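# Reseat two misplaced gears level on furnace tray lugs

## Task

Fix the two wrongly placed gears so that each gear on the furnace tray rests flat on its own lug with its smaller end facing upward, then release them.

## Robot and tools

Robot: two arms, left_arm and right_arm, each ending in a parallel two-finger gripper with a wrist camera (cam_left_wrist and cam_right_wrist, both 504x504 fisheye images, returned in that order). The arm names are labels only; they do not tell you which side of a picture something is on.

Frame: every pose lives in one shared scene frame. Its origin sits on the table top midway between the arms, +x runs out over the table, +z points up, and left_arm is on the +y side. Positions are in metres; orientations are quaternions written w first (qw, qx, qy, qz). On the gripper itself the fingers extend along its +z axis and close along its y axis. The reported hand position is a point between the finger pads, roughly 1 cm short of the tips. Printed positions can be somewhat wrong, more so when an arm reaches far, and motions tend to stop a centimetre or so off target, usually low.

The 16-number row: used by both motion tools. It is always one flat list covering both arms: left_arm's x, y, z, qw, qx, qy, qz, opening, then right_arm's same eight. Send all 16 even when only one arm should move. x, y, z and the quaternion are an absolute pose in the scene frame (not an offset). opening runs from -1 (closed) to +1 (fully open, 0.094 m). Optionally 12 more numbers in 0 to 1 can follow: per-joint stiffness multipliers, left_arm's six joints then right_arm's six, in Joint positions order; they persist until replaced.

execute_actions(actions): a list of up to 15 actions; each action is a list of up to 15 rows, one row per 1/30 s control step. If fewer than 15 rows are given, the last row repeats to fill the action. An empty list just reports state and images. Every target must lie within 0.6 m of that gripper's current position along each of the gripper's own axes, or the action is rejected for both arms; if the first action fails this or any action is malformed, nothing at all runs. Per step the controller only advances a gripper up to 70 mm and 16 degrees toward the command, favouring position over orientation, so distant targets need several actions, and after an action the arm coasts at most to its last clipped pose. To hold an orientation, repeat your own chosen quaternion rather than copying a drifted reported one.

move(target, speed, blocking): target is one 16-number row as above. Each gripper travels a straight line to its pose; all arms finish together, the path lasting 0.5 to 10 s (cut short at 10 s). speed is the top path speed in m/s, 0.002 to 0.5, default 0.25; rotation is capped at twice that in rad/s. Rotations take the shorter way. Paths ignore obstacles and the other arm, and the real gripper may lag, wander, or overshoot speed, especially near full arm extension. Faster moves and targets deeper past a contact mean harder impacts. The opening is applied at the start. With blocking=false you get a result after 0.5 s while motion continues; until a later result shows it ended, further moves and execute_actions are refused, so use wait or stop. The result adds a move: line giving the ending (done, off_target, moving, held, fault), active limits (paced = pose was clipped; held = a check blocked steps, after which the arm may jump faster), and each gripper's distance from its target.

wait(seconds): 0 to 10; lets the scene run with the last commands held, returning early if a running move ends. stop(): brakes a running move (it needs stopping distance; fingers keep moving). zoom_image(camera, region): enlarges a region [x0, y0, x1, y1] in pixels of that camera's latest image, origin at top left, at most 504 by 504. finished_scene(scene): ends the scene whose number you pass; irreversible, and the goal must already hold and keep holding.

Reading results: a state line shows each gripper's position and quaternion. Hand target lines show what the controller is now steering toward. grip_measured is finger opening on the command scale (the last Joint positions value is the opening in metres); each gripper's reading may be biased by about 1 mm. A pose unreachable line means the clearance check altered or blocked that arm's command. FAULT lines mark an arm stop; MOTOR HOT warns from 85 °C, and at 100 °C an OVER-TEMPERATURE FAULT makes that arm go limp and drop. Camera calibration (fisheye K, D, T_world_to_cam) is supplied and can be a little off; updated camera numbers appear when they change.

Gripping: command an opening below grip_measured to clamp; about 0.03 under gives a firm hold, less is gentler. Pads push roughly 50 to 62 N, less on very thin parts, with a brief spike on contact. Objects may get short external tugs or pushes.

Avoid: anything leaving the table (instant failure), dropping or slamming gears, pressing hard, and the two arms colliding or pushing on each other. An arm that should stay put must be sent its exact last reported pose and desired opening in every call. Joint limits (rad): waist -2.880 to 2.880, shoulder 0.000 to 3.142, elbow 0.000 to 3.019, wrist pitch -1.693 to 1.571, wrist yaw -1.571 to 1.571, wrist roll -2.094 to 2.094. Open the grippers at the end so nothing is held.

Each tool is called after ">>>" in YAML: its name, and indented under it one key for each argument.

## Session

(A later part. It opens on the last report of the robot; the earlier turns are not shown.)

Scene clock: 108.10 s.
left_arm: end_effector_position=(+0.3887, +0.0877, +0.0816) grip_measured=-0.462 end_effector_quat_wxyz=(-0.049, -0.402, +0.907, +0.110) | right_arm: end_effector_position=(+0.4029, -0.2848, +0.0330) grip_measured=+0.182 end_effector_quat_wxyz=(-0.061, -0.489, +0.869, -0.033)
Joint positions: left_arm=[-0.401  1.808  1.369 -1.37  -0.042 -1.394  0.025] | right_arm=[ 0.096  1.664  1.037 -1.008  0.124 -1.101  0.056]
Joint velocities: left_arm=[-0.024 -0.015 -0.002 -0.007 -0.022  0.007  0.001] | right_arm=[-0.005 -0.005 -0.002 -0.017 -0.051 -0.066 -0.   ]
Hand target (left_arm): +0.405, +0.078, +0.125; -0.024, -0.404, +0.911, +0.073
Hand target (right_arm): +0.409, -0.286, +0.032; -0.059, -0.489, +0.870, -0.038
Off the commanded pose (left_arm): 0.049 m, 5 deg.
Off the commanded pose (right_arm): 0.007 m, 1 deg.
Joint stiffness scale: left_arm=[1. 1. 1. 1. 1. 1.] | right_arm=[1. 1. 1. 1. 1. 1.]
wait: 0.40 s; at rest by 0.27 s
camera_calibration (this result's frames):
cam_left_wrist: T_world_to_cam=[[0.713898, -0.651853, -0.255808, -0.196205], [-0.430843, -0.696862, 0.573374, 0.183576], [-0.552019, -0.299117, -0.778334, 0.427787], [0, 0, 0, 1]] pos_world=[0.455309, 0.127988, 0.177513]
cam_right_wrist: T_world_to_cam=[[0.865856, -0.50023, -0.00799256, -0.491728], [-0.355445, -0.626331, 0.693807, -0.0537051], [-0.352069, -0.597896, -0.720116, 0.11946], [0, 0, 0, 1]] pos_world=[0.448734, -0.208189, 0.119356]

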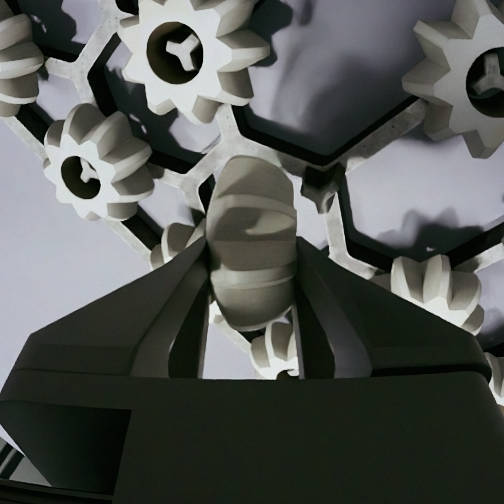

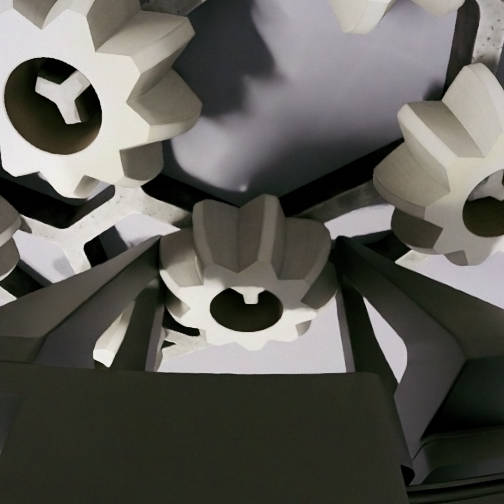

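>>> execute_actions:
  actions:
    - [[0.4071,0.0762,0.1265,-0.0244,-0.4047,0.9114,0.0739,-0.50,0.4095,-0.2859,0.0320,-0.0591,-0.4889,0.8696,-0.0380,0.14],[0.4071,0.0762,0.1280,-0.0244,-0.4047,0.9114,0.0739,-0.50,0.4096,-0.2859,0.0318,-0.0591,-0.4889,0.8696,-0.0380,0.14],[0.4071,0.0762,0.1295,-0.0244,-0.4047,0.9114,0.0739,-0.50,0.4097,-0.2859,0.0316,-0.0591,-0.4889,0.8696,-0.0380,0.14],[0.4071,0.0762,0.1310,-0.0244,-0.4047,0.9114,0.0739,-0.50,0.4098,-0.2859,0.0314,-0.0591,-0.4889,0.8696,-0.0380,0.14],[0.4071,0.0762,0.1325,-0.0244,-0.4047,0.9114,0.0739,-0.50,0.4099,-0.2859,0.0312,-0.0591,-0.4889,0.8696,-0.0380,0.14],[0.4071,0.0762,0.1340,-0.0244,-0.4047,0.9114,0.0739,-0.50,0.4099,-0.2859,0.0310,-0.0591,-0.4889,0.8696,-0.0380,0.14],[0.4071,0.0762,0.1355,-0.0244,-0.4047,0.9114,0.0739,-0.50,0.4100,-0.2859,0.0308,-0.0591,-0.4889,0.8696,-0.0380,0.14],[0.4071,0.0762,0.1370,-0.0244,-0.4047,0.9114,0.0739,-0.50,0.4101,-0.2860,0.0306,-0.0591,-0.4889,0.8696,-0.0380,0.14],[0.4071,0.0762,0.1385,-0.0244,-0.4047,0.9114,0.0739,-0.50,0.4102,-0.2860,0.0304,-0.0591,-0.4889,0.8696,-0.0380,0.14],[0.4071,0.0762,0.1400,-0.0244,-0.4047,0.9114,0.0739,-0.50,0.4103,-0.2860,0.0302,-0.0591,-0.4889,0.8696,-0.0380,0.14],[0.4071,0.0762,0.1415,-0.0244,-0.4047,0.9114,0.0739,-0.50,0.4104,-0.2860,0.0300,-0.0591,-0.4889,0.8696,-0.0380,0.14],[0.4071,0.0762,0.1430,-0.0244,-0.4047,0.9114,0.0739,-0.50,0.4105,-0.2860,0.0298,-0.0591,-0.4889,0.8696,-0.0380,0.14],[0.4071,0.0762,0.1445,-0.0244,-0.4047,0.9114,0.0739,-0.50,0.4105,-0.2860,0.0296,-0.0591,-0.4889,0.8696,-0.0380,0.14],[0.4071,0.0762,0.1460,-0.0244,-0.4047,0.9114,0.0739,-0.50,0.4106,-0.2860,0.0294,-0.0591,-0.4889,0.8696,-0.0380,0.14],[0.4071,0.0762,0.1475,-0.0244,-0.4047,0.9114,0.0739,-0.50,0.4107,-0.2860,0.0292,-0.0591,-0.4889,0.8696,-0.0380,0.14]]

>>> wait:
  seconds: 0.4

Scene clock: 109.57 s.
left_arm: end_effector_position=(+0.3893, +0.0874, +0.0984) grip_measured=-0.462 end_effector_quat_wxyz=(-0.051, -0.402, +0.907, +0.112) | right_arm: end_effector_position=(+0.4029, -0.2848, +0.0330) grip_measured=+0.182 end_effector_quat_wxyz=(-0.061, -0.489, +0.869, -0.033)
Joint positions: left_arm=[-0.401  1.796  1.398 -1.417 -0.042 -1.394  0.025] | right_arm=[ 0.096  1.664  1.037 -1.008  0.124 -1.101  0.056]
Joint velocities: left_arm=[-0.005 -0.054  0.085 -0.1    0.037 -0.037 -0.   ] | right_arm=[-0.005 -0.005  0.002 -0.007 -0.066 -0.037 -0.   ]
Hand target (left_arm): +0.405, +0.078, +0.147; -0.024, -0.404, +0.911, +0.073
Hand target (right_arm): +0.411, -0.286, +0.029; -0.059, -0.489, +0.870, -0.038
Off the commanded pose (left_arm): 0.053 m, 5 deg.
Off the commanded pose (right_arm): 0.009 m, 1 deg.
Joint stiffness scale: left_arm=[1. 1. 1. 1. 1. 1.] | right_arm=[1. 1. 1. 1. 1. 1.]
camera_calibration (this result's frames):
cam_left_wrist: T_world_to_cam=[[0.712724, -0.651128, -0.260878, -0.191718], [-0.428239, -0.698472, 0.573366, 0.173097], [-0.55555, -0.296933, -0.776656, 0.442073], [0, 0, 0, 1]] pos_world=[0.456362, 0.127337, 0.194076]
cam_right_wrist: T_world_to_cam=[[0.865856, -0.50023, -0.00799256, -0.491728], [-0.355445, -0.626331, 0.693807, -0.0537051], [-0.352069, -0.597896, -0.720116, 0.11946], [0, 0, 0, 1]] pos_world=[0.448734, -0.208189, 0.119356]

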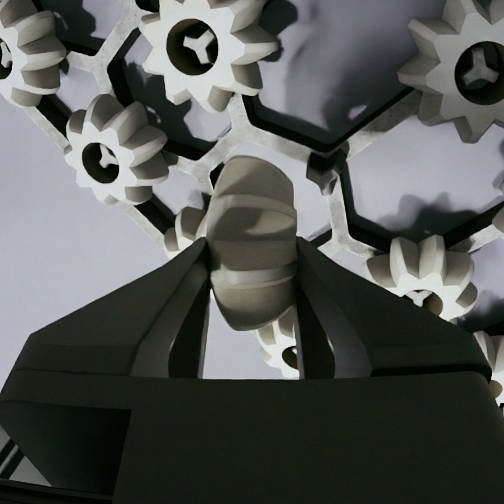

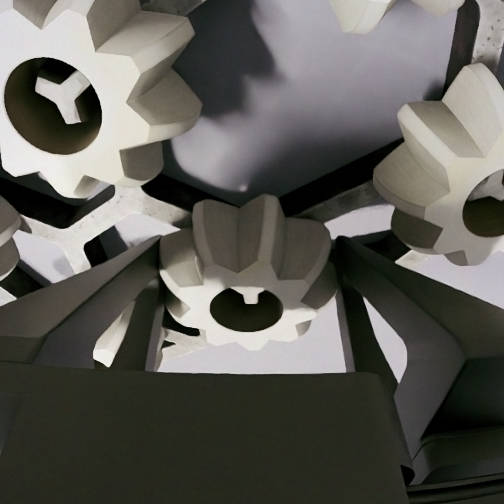

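Scene clock: 109.97 s.
left_arm: end_effector_position=(+0.3906, +0.0866, +0.1049) grip_measured=-0.462 end_effector_quat_wxyz=(-0.048, -0.403, +0.908, +0.108) | right_arm: end_effector_position=(+0.4029, -0.2848, +0.0330) grip_measured=+0.182 end_effector_quat_wxyz=(-0.061, -0.489, +0.869, -0.033)
Joint positions: left_arm=[-0.401  1.787  1.406 -1.424 -0.042 -1.394  0.025] | right_arm=[ 0.096  1.664  1.037 -1.008  0.124 -1.101  0.056]
Joint velocities: left_arm=[-0.005 -0.005  0.002  0.002 -0.022 -0.037  0.001] | right_arm=[-0.015  0.024  0.017 -0.017 -0.022 -0.037 -0.001]
Hand target (left_arm): +0.405, +0.078, +0.147; -0.024, -0.404, +0.911, +0.073
Hand target (right_arm): +0.411, -0.286, +0.029; -0.059, -0.489, +0.870, -0.038
Off the commanded pose (left_arm): 0.047 m, 5 deg.
Off the commanded pose (right_arm): 0.009 m, 1 deg.
Joint stiffness scale: left_arm=[1. 1. 1. 1. 1. 1.] | right_arm=[1. 1. 1. 1. 1. 1.]
wait: 0.40 s; at rest by 0.30 s
camera_calibration (this result's frames):
cam_left_wrist: T_world_to_cam=[[0.71464, -0.652312, -0.252545, -0.192949], [-0.432517, -0.695827, 0.573371, 0.170785], [-0.549744, -0.300523, -0.779402, 0.445955], [0, 0, 0, 1]] pos_world=[0.456918, 0.126994, 0.200927]
cam_right_wrist: T_world_to_cam=[[0.865856, -0.50023, -0.00799256, -0.491728], [-0.355445, -0.626331, 0.693807, -0.0537051], [-0.352069, -0.597896, -0.720116, 0.11946], [0, 0, 0, 1]] pos_world=[0.448734, -0.208189, 0.119356]

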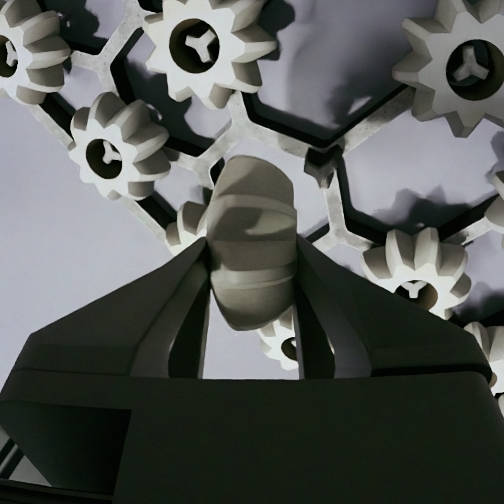

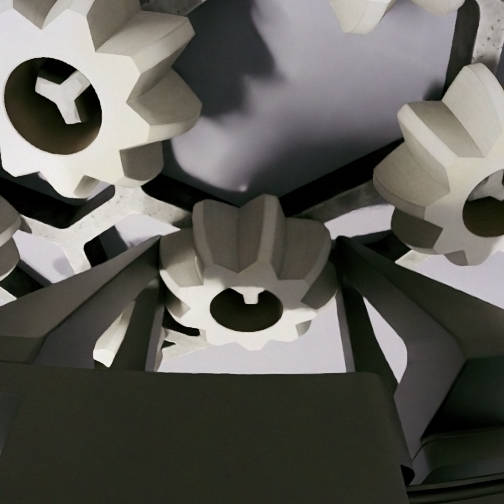

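>>> execute_actions:
  actions:
    - [[0.4071,0.0762,0.1475,-0.0244,-0.4047,0.9114,0.0739,-0.50,0.4085,-0.2857,0.0302,-0.0597,-0.4889,0.8694,-0.0365,0.14],[0.4071,0.0762,0.1475,-0.0244,-0.4047,0.9114,0.0739,-0.50,0.4065,-0.2853,0.0312,-0.0602,-0.4890,0.8693,-0.0352,0.17],[0.4071,0.0762,0.1475,-0.0244,-0.4047,0.9114,0.0739,-0.50,0.4045,-0.2850,0.0322,-0.0606,-0.4890,0.8691,-0.0340,0.20],[0.4071,0.0762,0.1475,-0.0244,-0.4047,0.9114,0.0739,-0.50,0.4029,-0.2848,0.0330,-0.0610,-0.4890,0.8690,-0.0330,0.23],[0.4071,0.0762,0.1475,-0.0244,-0.4047,0.9114,0.0739,-0.50,0.4029,-0.2848,0.0330,-0.0610,-0.4890,0.8690,-0.0330,0.27],[0.4071,0.0762,0.1475,-0.0244,-0.4047,0.9114,0.0739,-0.50,0.4052,-0.2849,0.0356,-0.0585,-0.4889,0.8692,-0.0346,0.32],[0.4071,0.0762,0.1475,-0.0244,-0.4047,0.9114,0.0739,-0.50,0.4074,-0.2851,0.0382,-0.0560,-0.4888,0.8694,-0.0362,0.38],[0.4071,0.0762,0.1475,-0.0244,-0.4047,0.9114,0.0739,-0.50,0.4097,-0.2852,0.0408,-0.0535,-0.4887,0.8695,-0.0379,0.44],[0.4071,0.0762,0.1475,-0.0244,-0.4047,0.9114,0.0739,-0.50,0.4119,-0.2854,0.0434,-0.0510,-0.4886,0.8697,-0.0395,0.50],[0.4071,0.0762,0.1475,-0.0244,-0.4047,0.9114,0.0739,-0.50,0.4142,-0.2855,0.0460,-0.0485,-0.4885,0.8699,-0.0411,0.56],[0.4071,0.0762,0.1475,-0.0244,-0.4047,0.9114,0.0739,-0.50,0.4165,-0.2856,0.0486,-0.0459,-0.4883,0.8701,-0.0427,0.60],[0.4071,0.0762,0.1475,-0.0244,-0.4047,0.9114,0.0739,-0.50,0.4187,-0.2858,0.0512,-0.0434,-0.4882,0.8703,-0.0443,0.60],[0.4071,0.0762,0.1475,-0.0244,-0.4047,0.9114,0.0739,-0.50,0.4210,-0.2859,0.0538,-0.0409,-0.4881,0.8704,-0.0460,0.60],[0.4071,0.0762,0.1475,-0.0244,-0.4047,0.9114,0.0739,-0.50,0.4232,-0.2861,0.0564,-0.0384,-0.4880,0.8706,-0.0476,0.60],[0.4071,0.0762,0.1475,-0.0244,-0.4047,0.9114,0.0739,-0.50,0.4255,-0.2862,0.0590,-0.0359,-0.4879,0.8708,-0.0492,0.60]]

Scene clock: 114.87 s.
left_arm: end_effector_position=(+0.3906, +0.0866, +0.1049) grip_measured=-0.462 end_effector_quat_wxyz=(-0.048, -0.403, +0.908, +0.108) | right_arm: end_effector_position=(+0.4018, -0.2847, +0.0332) grip_measured=+0.598 end_effector_quat_wxyz=(-0.063, -0.489, +0.869, -0.032)
Joint positions: left_arm=[-0.401  1.787  1.406 -1.424 -0.042 -1.394  0.025] | right_arm=[ 0.096  1.664  1.037 -1.013  0.124 -1.101  0.075]
Joint velocities: left_arm=[-0.005 -0.005 -0.007 -0.002 -0.007 -0.022  0.001] | right_arm=[-0.005 -0.005  0.012 -0.051 -0.007 -0.007  0.   ]
Hand target (left_arm): +0.405, +0.078, +0.148; -0.024, -0.404, +0.911, +0.073
Hand target (right_arm): +0.424, -0.286, +0.059; -0.036, -0.488, +0.871, -0.049
Off the commanded pose (left_arm): 0.047 m, 5 deg.
Off the commanded pose (right_arm): 0.035 m, 4 deg.
Joint stiffness scale: left_arm=[1. 1. 1. 1. 1. 1.] | right_arm=[1. 1. 1. 1. 1. 1.]
camera_calibration (this result's frames):
cam_left_wrist: T_world_to_cam=[[0.71464, -0.652312, -0.252545, -0.192949], [-0.432517, -0.695827, 0.573371, 0.170785], [-0.549744, -0.300523, -0.779402, 0.445955], [0, 0, 0, 1]] pos_world=[0.456918, 0.126994, 0.200927]
cam_right_wrist: T_world_to_cam=[[0.865805, -0.500226, -0.0124695, -0.490541], [-0.352011, -0.626604, 0.69531, -0.0556938], [-0.355625, -0.597614, -0.718602, 0.120721], [0, 0, 0, 1]] pos_world=[0.448039, -0.208134, 0.119358]

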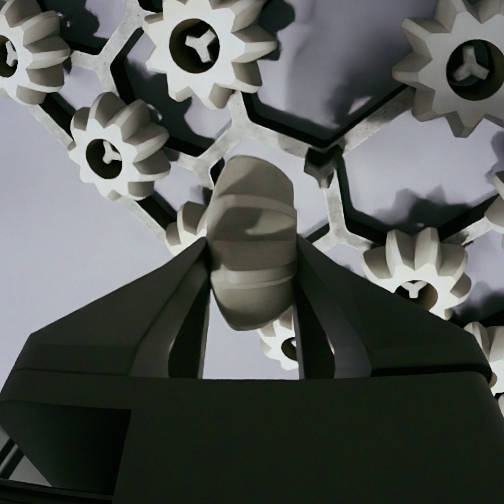

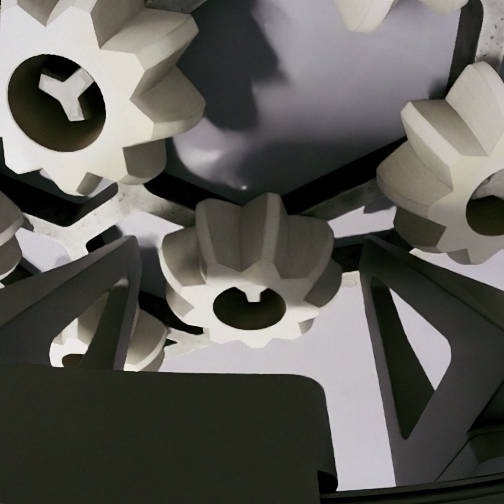

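>>> execute_actions:
  actions:
    - [[0.4071,0.0762,0.1475,-0.0244,-0.4047,0.9114,0.0739,-0.50,0.4260,-0.2862,0.0605,-0.0355,-0.4879,0.8708,-0.0495,0.60],[0.4071,0.0762,0.1475,-0.0244,-0.4047,0.9114,0.0739,-0.50,0.4265,-0.2863,0.0620,-0.0351,-0.4879,0.8708,-0.0497,0.60],[0.4071,0.0762,0.1475,-0.0244,-0.4047,0.9114,0.0739,-0.50,0.4270,-0.2863,0.0635,-0.0347,-0.4879,0.8708,-0.0500,0.60],[0.4071,0.0762,0.1475,-0.0244,-0.4047,0.9114,0.0739,-0.50,0.4275,-0.2863,0.0650,-0.0343,-0.4878,0.8709,-0.0503,0.60],[0.4071,0.0762,0.1475,-0.0244,-0.4047,0.9114,0.0739,-0.50,0.4280,-0.2864,0.0665,-0.0339,-0.4878,0.8709,-0.0505,0.60],[0.4071,0.0762,0.1475,-0.0244,-0.4047,0.9114,0.0739,-0.50,0.4285,-0.2864,0.0680,-0.0335,-0.4878,0.8709,-0.0508,0.60],[0.4071,0.0762,0.1475,-0.0244,-0.4047,0.9114,0.0739,-0.50,0.4290,-0.2864,0.0698,-0.0331,-0.4878,0.8709,-0.0511,0.60],[0.4071,0.0762,0.1475,-0.0244,-0.4047,0.9114,0.0739,-0.50,0.4292,-0.2864,0.0716,-0.0327,-0.4878,0.8710,-0.0513,0.60],[0.4071,0.0762,0.1475,-0.0244,-0.4047,0.9114,0.0739,-0.50,0.4294,-0.2864,0.0734,-0.0323,-0.4878,0.8710,-0.0516,0.60],[0.4071,0.0762,0.1475,-0.0244,-0.4047,0.9114,0.0739,-0.50,0.4296,-0.2865,0.0752,-0.0319,-0.4878,0.8710,-0.0519,0.60],[0.4071,0.0762,0.1475,-0.0244,-0.4047,0.9114,0.0739,-0.50,0.4298,-0.2865,0.0770,-0.0319,-0.4878,0.8710,-0.0519,0.60],[0.4071,0.0762,0.1475,-0.0244,-0.4047,0.9114,0.0739,-0.50,0.4300,-0.2865,0.0790,-0.0319,-0.4878,0.8710,-0.0519,0.60],[0.4071,0.0762,0.1475,-0.0244,-0.4047,0.9114,0.0739,-0.50,0.4300,-0.2865,0.0810,-0.0319,-0.4878,0.8710,-0.0519,0.60],[0.4071,0.0762,0.1475,-0.0244,-0.4047,0.9114,0.0739,-0.50,0.4300,-0.2865,0.0830,-0.0319,-0.4878,0.8710,-0.0519,0.60],[0.4071,0.0762,0.1475,-0.0244,-0.4047,0.9114,0.0739,-0.50,0.4300,-0.2865,0.0850,-0.0319,-0.4878,0.8710,-0.0519,0.60]]
    - [[0.4071,0.0762,0.1475,-0.0244,-0.4047,0.9114,0.0739,-0.50,0.4300,-0.2865,0.0870,-0.0319,-0.4878,0.8710,-0.0519,0.60],[0.4071,0.0762,0.1475,-0.0244,-0.4047,0.9114,0.0739,-0.50,0.4300,-0.2865,0.0890,-0.0319,-0.4878,0.8710,-0.0519,0.60],[0.4071,0.0762,0.1475,-0.0244,-0.4047,0.9114,0.0739,-0.50,0.4300,-0.2865,0.0910,-0.0319,-0.4878,0.8710,-0.0519,0.60],[0.4071,0.0762,0.1475,-0.0244,-0.4047,0.9114,0.0739,-0.50,0.4300,-0.2865,0.0930,-0.0319,-0.4878,0.8710,-0.0519,0.60],[0.4071,0.0762,0.1475,-0.0244,-0.4047,0.9114,0.0739,-0.50,0.4300,-0.2865,0.0950,-0.0319,-0.4878,0.8710,-0.0519,0.60],[0.4071,0.0762,0.1475,-0.0244,-0.4047,0.9114,0.0739,-0.50,0.4300,-0.2865,0.0970,-0.0319,-0.4878,0.8710,-0.0519,0.60],[0.4071,0.0762,0.1475,-0.0244,-0.4047,0.9114,0.0739,-0.50,0.4300,-0.2865,0.0990,-0.0319,-0.4878,0.8710,-0.0519,0.60],[0.4071,0.0762,0.1475,-0.0244,-0.4047,0.9114,0.0739,-0.50,0.4300,-0.2865,0.1010,-0.0319,-0.4878,0.8710,-0.0519,0.60],[0.4071,0.0762,0.1475,-0.0244,-0.4047,0.9114,0.0739,-0.50,0.4300,-0.2865,0.1030,-0.0319,-0.4878,0.8710,-0.0519,0.60],[0.4071,0.0762,0.1475,-0.0244,-0.4047,0.9114,0.0739,-0.50,0.4300,-0.2865,0.1050,-0.0319,-0.4878,0.8710,-0.0519,0.60],[0.4071,0.0762,0.1475,-0.0244,-0.4047,0.9114,0.0739,-0.50,0.4300,-0.2865,0.1070,-0.0319,-0.4878,0.8710,-0.0519,0.60],[0.4071,0.0762,0.1475,-0.0244,-0.4047,0.9114,0.0739,-0.50,0.4300,-0.2865,0.1090,-0.0319,-0.4878,0.8710,-0.0519,0.60],[0.4071,0.0762,0.1475,-0.0244,-0.4047,0.9114,0.0739,-0.50,0.4300,-0.2865,0.1110,-0.0319,-0.4878,0.8710,-0.0519,0.60],[0.4071,0.0762,0.1475,-0.0244,-0.4047,0.9114,0.0739,-0.50,0.4300,-0.2865,0.1130,-0.0319,-0.4878,0.8710,-0.0519,0.60],[0.4071,0.0762,0.1475,-0.0244,-0.4047,0.9114,0.0739,-0.50,0.4300,-0.2865,0.1150,-0.0319,-0.4878,0.8710,-0.0519,0.60]]

Scene clock: 117.53 s.
left_arm: end_effector_position=(+0.3906, +0.0866, +0.1049) grip_measured=-0.462 end_effector_quat_wxyz=(-0.048, -0.403, +0.908, +0.108) | right_arm: end_effector_position=(+0.4088, -0.2852, +0.0822) grip_measured=+0.598 end_effector_quat_wxyz=(-0.061, -0.489, +0.869, -0.033)
Joint positions: left_arm=[-0.401  1.787  1.406 -1.424 -0.042 -1.394  0.025] | right_arm=[ 0.096  1.607  1.115 -1.143  0.124 -1.101  0.075]
Joint velocities: left_arm=[-0.005  0.005 -0.012  0.007  0.007  0.066 -0.001] | right_arm=[-0.005 -0.063  0.085 -0.154 -0.051  0.037 -0.001]
Hand target (left_arm): +0.405, +0.078, +0.148; -0.024, -0.404, +0.911, +0.073
Hand target (right_arm): +0.428, -0.286, +0.114; -0.031, -0.487, +0.871, -0.052
Off the commanded pose (left_arm): 0.047 m, 5 deg.
Off the commanded pose (right_arm): 0.039 m, 4 deg.
Joint stiffness scale: left_arm=[1. 1. 1. 1. 1. 1.] | right_arm=[1. 1. 1. 1. 1. 1.]
camera_calibration (this result's frames):
cam_left_wrist: T_world_to_cam=[[0.71464, -0.652312, -0.252545, -0.192949], [-0.432517, -0.695827, 0.573371, 0.170785], [-0.549744, -0.300523, -0.779402, 0.445955], [0, 0, 0, 1]] pos_world=[0.456918, 0.126994, 0.200927]
cam_right_wrist: T_world_to_cam=[[0.865856, -0.50023, -0.00799256, -0.496681], [-0.355445, -0.626331, 0.693807, -0.0859837], [-0.352069, -0.597896, -0.720116, 0.156632], [0, 0, 0, 1]] pos_world=[0.454637, -0.208659, 0.16848]

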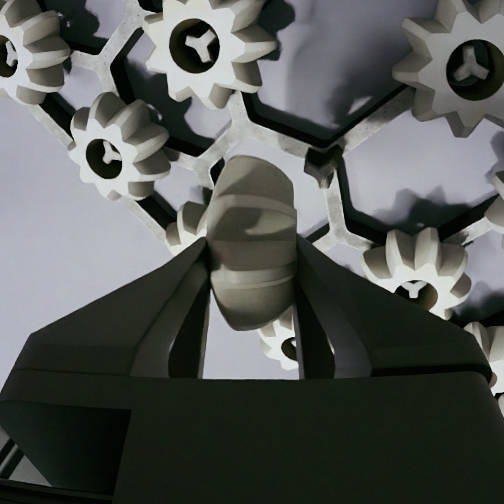

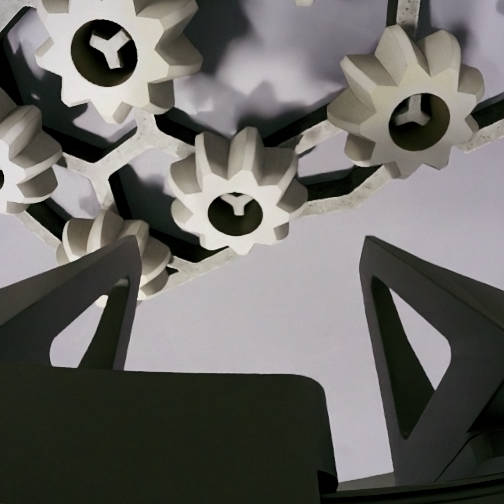

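>>> move:
  target: [0.376,0.011,0.18,0.0665,-0.1604,0.9099,-0.3769,-0.50,0.402,-0.062,0.235,-0.3135,0.5299,0.7568,0.2195,0.60]
  speed: 0.45

Scene clock: 121.20 s.
left_arm: end_effector_position=(+0.3680, +0.0130, +0.1569) grip_measured=-0.461 end_effector_quat_wxyz=(+0.031, -0.168, +0.922, -0.349) | right_arm: end_effector_position=(+0.4009, -0.0651, +0.2270) grip_measured=+0.598 end_effector_quat_wxyz=(-0.323, +0.529, +0.755, +0.213)
Joint positions: left_arm=[-0.377  1.39   0.942 -0.565  0.475 -1.03   0.025] | right_arm=[ 0.287  1.62   1.391 -1.603 -0.76   1.229  0.075]
Joint velocities: left_arm=[-0.024 -0.005 -0.007  0.002 -0.022 -0.022 -0.001] | right_arm=[ 0.005  0.015 -0.012  0.012 -0.037  0.095 -0.   ]
Hand target (left_arm): +0.375, +0.012, +0.186; +0.062, -0.154, +0.911, -0.377
Hand target (right_arm): +0.400, -0.063, +0.234; -0.316, +0.529, +0.757, +0.217
Off the commanded pose (left_arm): 0.025 m, 5 deg.
Off the commanded pose (right_arm): 0.009 m, 1 deg.
Joint stiffness scale: left_arm=[1. 1. 1. 1. 1. 1.] | right_arm=[1. 1. 1. 1. 1. 1.]
move: off_target (left_arm)
camera_calibration (this result's frames):
cam_left_wrist: T_world_to_cam=[[0.288, -0.712503, 0.63984, -0.193932], [-0.860277, 0.101023, 0.499717, 0.238627], [-0.420688, -0.694359, -0.583855, 0.378911], [0, 0, 0, 1]] pos_world=[0.420541, 0.100816, 0.226069]
cam_right_wrist: T_world_to_cam=[[-0.932371, -0.361497, 0.00227569, 0.349018], [-0.0513215, 0.138594, 0.989019, -0.190529], [-0.357842, 0.922015, -0.147774, 0.361074], [0, 0, 0, 1]] pos_world=[0.444844, -0.180341, 0.240999]

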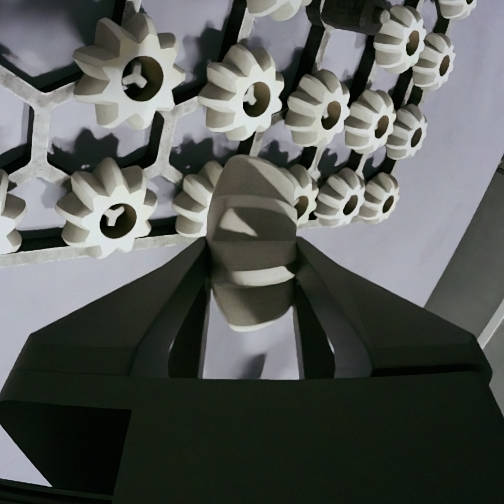

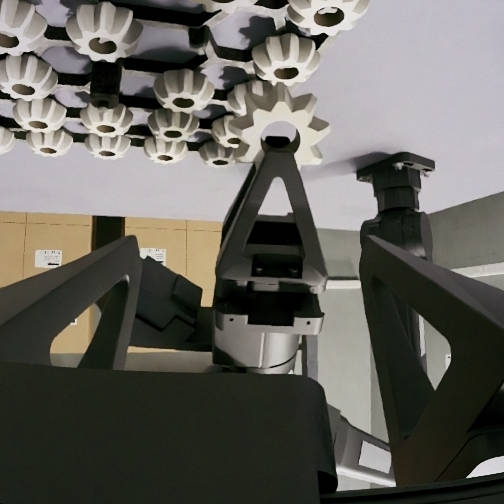

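>>> zoom_image:
  camera: "cam_right_wrist"
  region: [200, 60, 360, 220]

Region (200, 60, 360, 220) of cam_right_wrist's 504x504 image, scaled by 3.150, with more detail than that image has.

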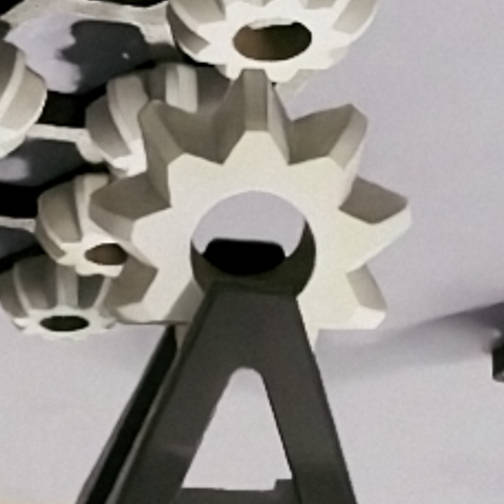

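>>> move:
  target: [0.372,0.012,0.168,0.049,-0.164,0.916,-0.363,-0.50,0.3691,-0.0299,0.165,-0.3451,0.5084,0.7537,0.2328,0.60]
  speed: 0.12

Scene clock: 124.67 s.
left_arm: end_effector_position=(+0.3659, +0.0149, +0.1529) grip_measured=-0.461 end_effector_quat_wxyz=(+0.029, -0.170, +0.923, -0.345) | right_arm: end_effector_position=(+0.3683, -0.0329, +0.1619) grip_measured=+0.598 end_effector_quat_wxyz=(-0.347, +0.508, +0.754, +0.229)
Joint positions: left_arm=[-0.377  1.39   0.934 -0.565  0.471 -1.03   0.025] | right_arm=[ 0.354  1.62   1.19  -1.384 -0.831  1.255  0.075]
Joint velocities: left_arm=[ 0.015 -0.005 -0.002  0.002 -0.007 -0.095 -0.   ] | right_arm=[-0.005 -0.024 -0.002 -0.007 -0.007  0.022 -0.   ]
Hand target (left_arm): +0.372, +0.012, +0.168; +0.049, -0.163, +0.916, -0.363
Hand target (right_arm): +0.369, -0.031, +0.165; -0.345, +0.508, +0.754, +0.233
Off the commanded pose (left_arm): 0.016 m, 3 deg.
Off the commanded pose (right_arm): 0.004 m, 0 deg.
Joint stiffness scale: left_arm=[1. 1. 1. 1. 1. 1.] | right_arm=[1. 1. 1. 1. 1. 1.]
move: off_target (left_arm)
camera_calibration (this result's frames):
cam_left_wrist: T_world_to_cam=[[0.292785, -0.716284, 0.633415, -0.190174], [-0.857829, 0.0958593, 0.504916, 0.237029], [-0.422382, -0.691193, -0.586383, 0.378001], [0, 0, 0, 1]] pos_world=[0.418671, 0.102332, 0.222432]
cam_right_wrist: T_world_to_cam=[[-0.920639, -0.390226, -0.0121389, 0.327562], [-0.0444265, 0.0738214, 0.996281, -0.138172], [-0.387879, 0.917755, -0.0852992, 0.310943], [0, 0, 0, 1]] pos_world=[0.416036, -0.147346, 0.168158]

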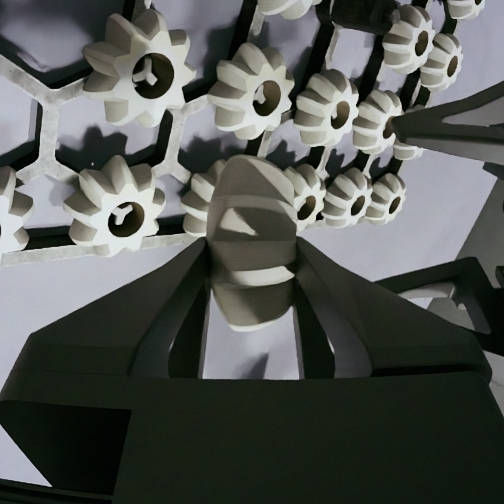

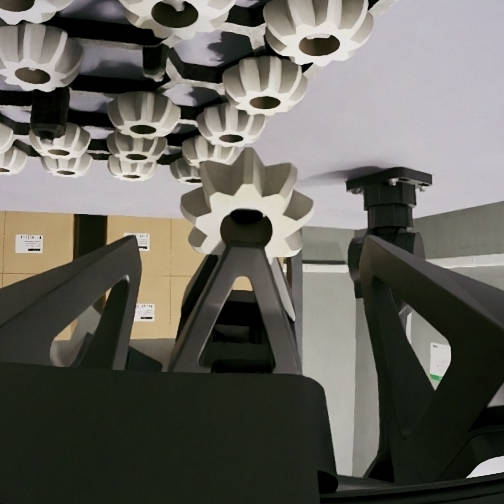

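>>> zoom_image:
  camera: "cam_right_wrist"
  region: [120, 130, 380, 300]

>>> zoom_image:
  camera: "cam_right_wrist"
  region: [170, 140, 330, 280]

Region (120, 130, 380, 300) of cam_right_wrist's 504x504 image, scaled by 1.938, with more detail than that image has; it fills the top 330 rows of this view, and the rest is white.

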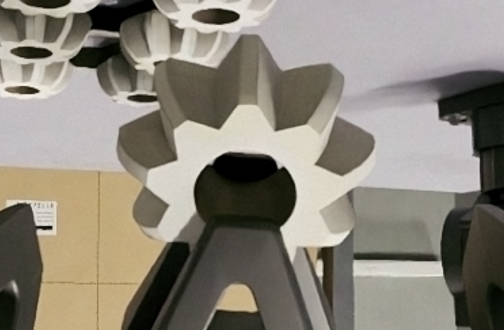

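Region (170, 140, 330, 280) of cam_right_wrist's 504x504 image, scaled by 3.150, with more detail than that image has; it fills the top 441 rows of this view, and the rest is white.

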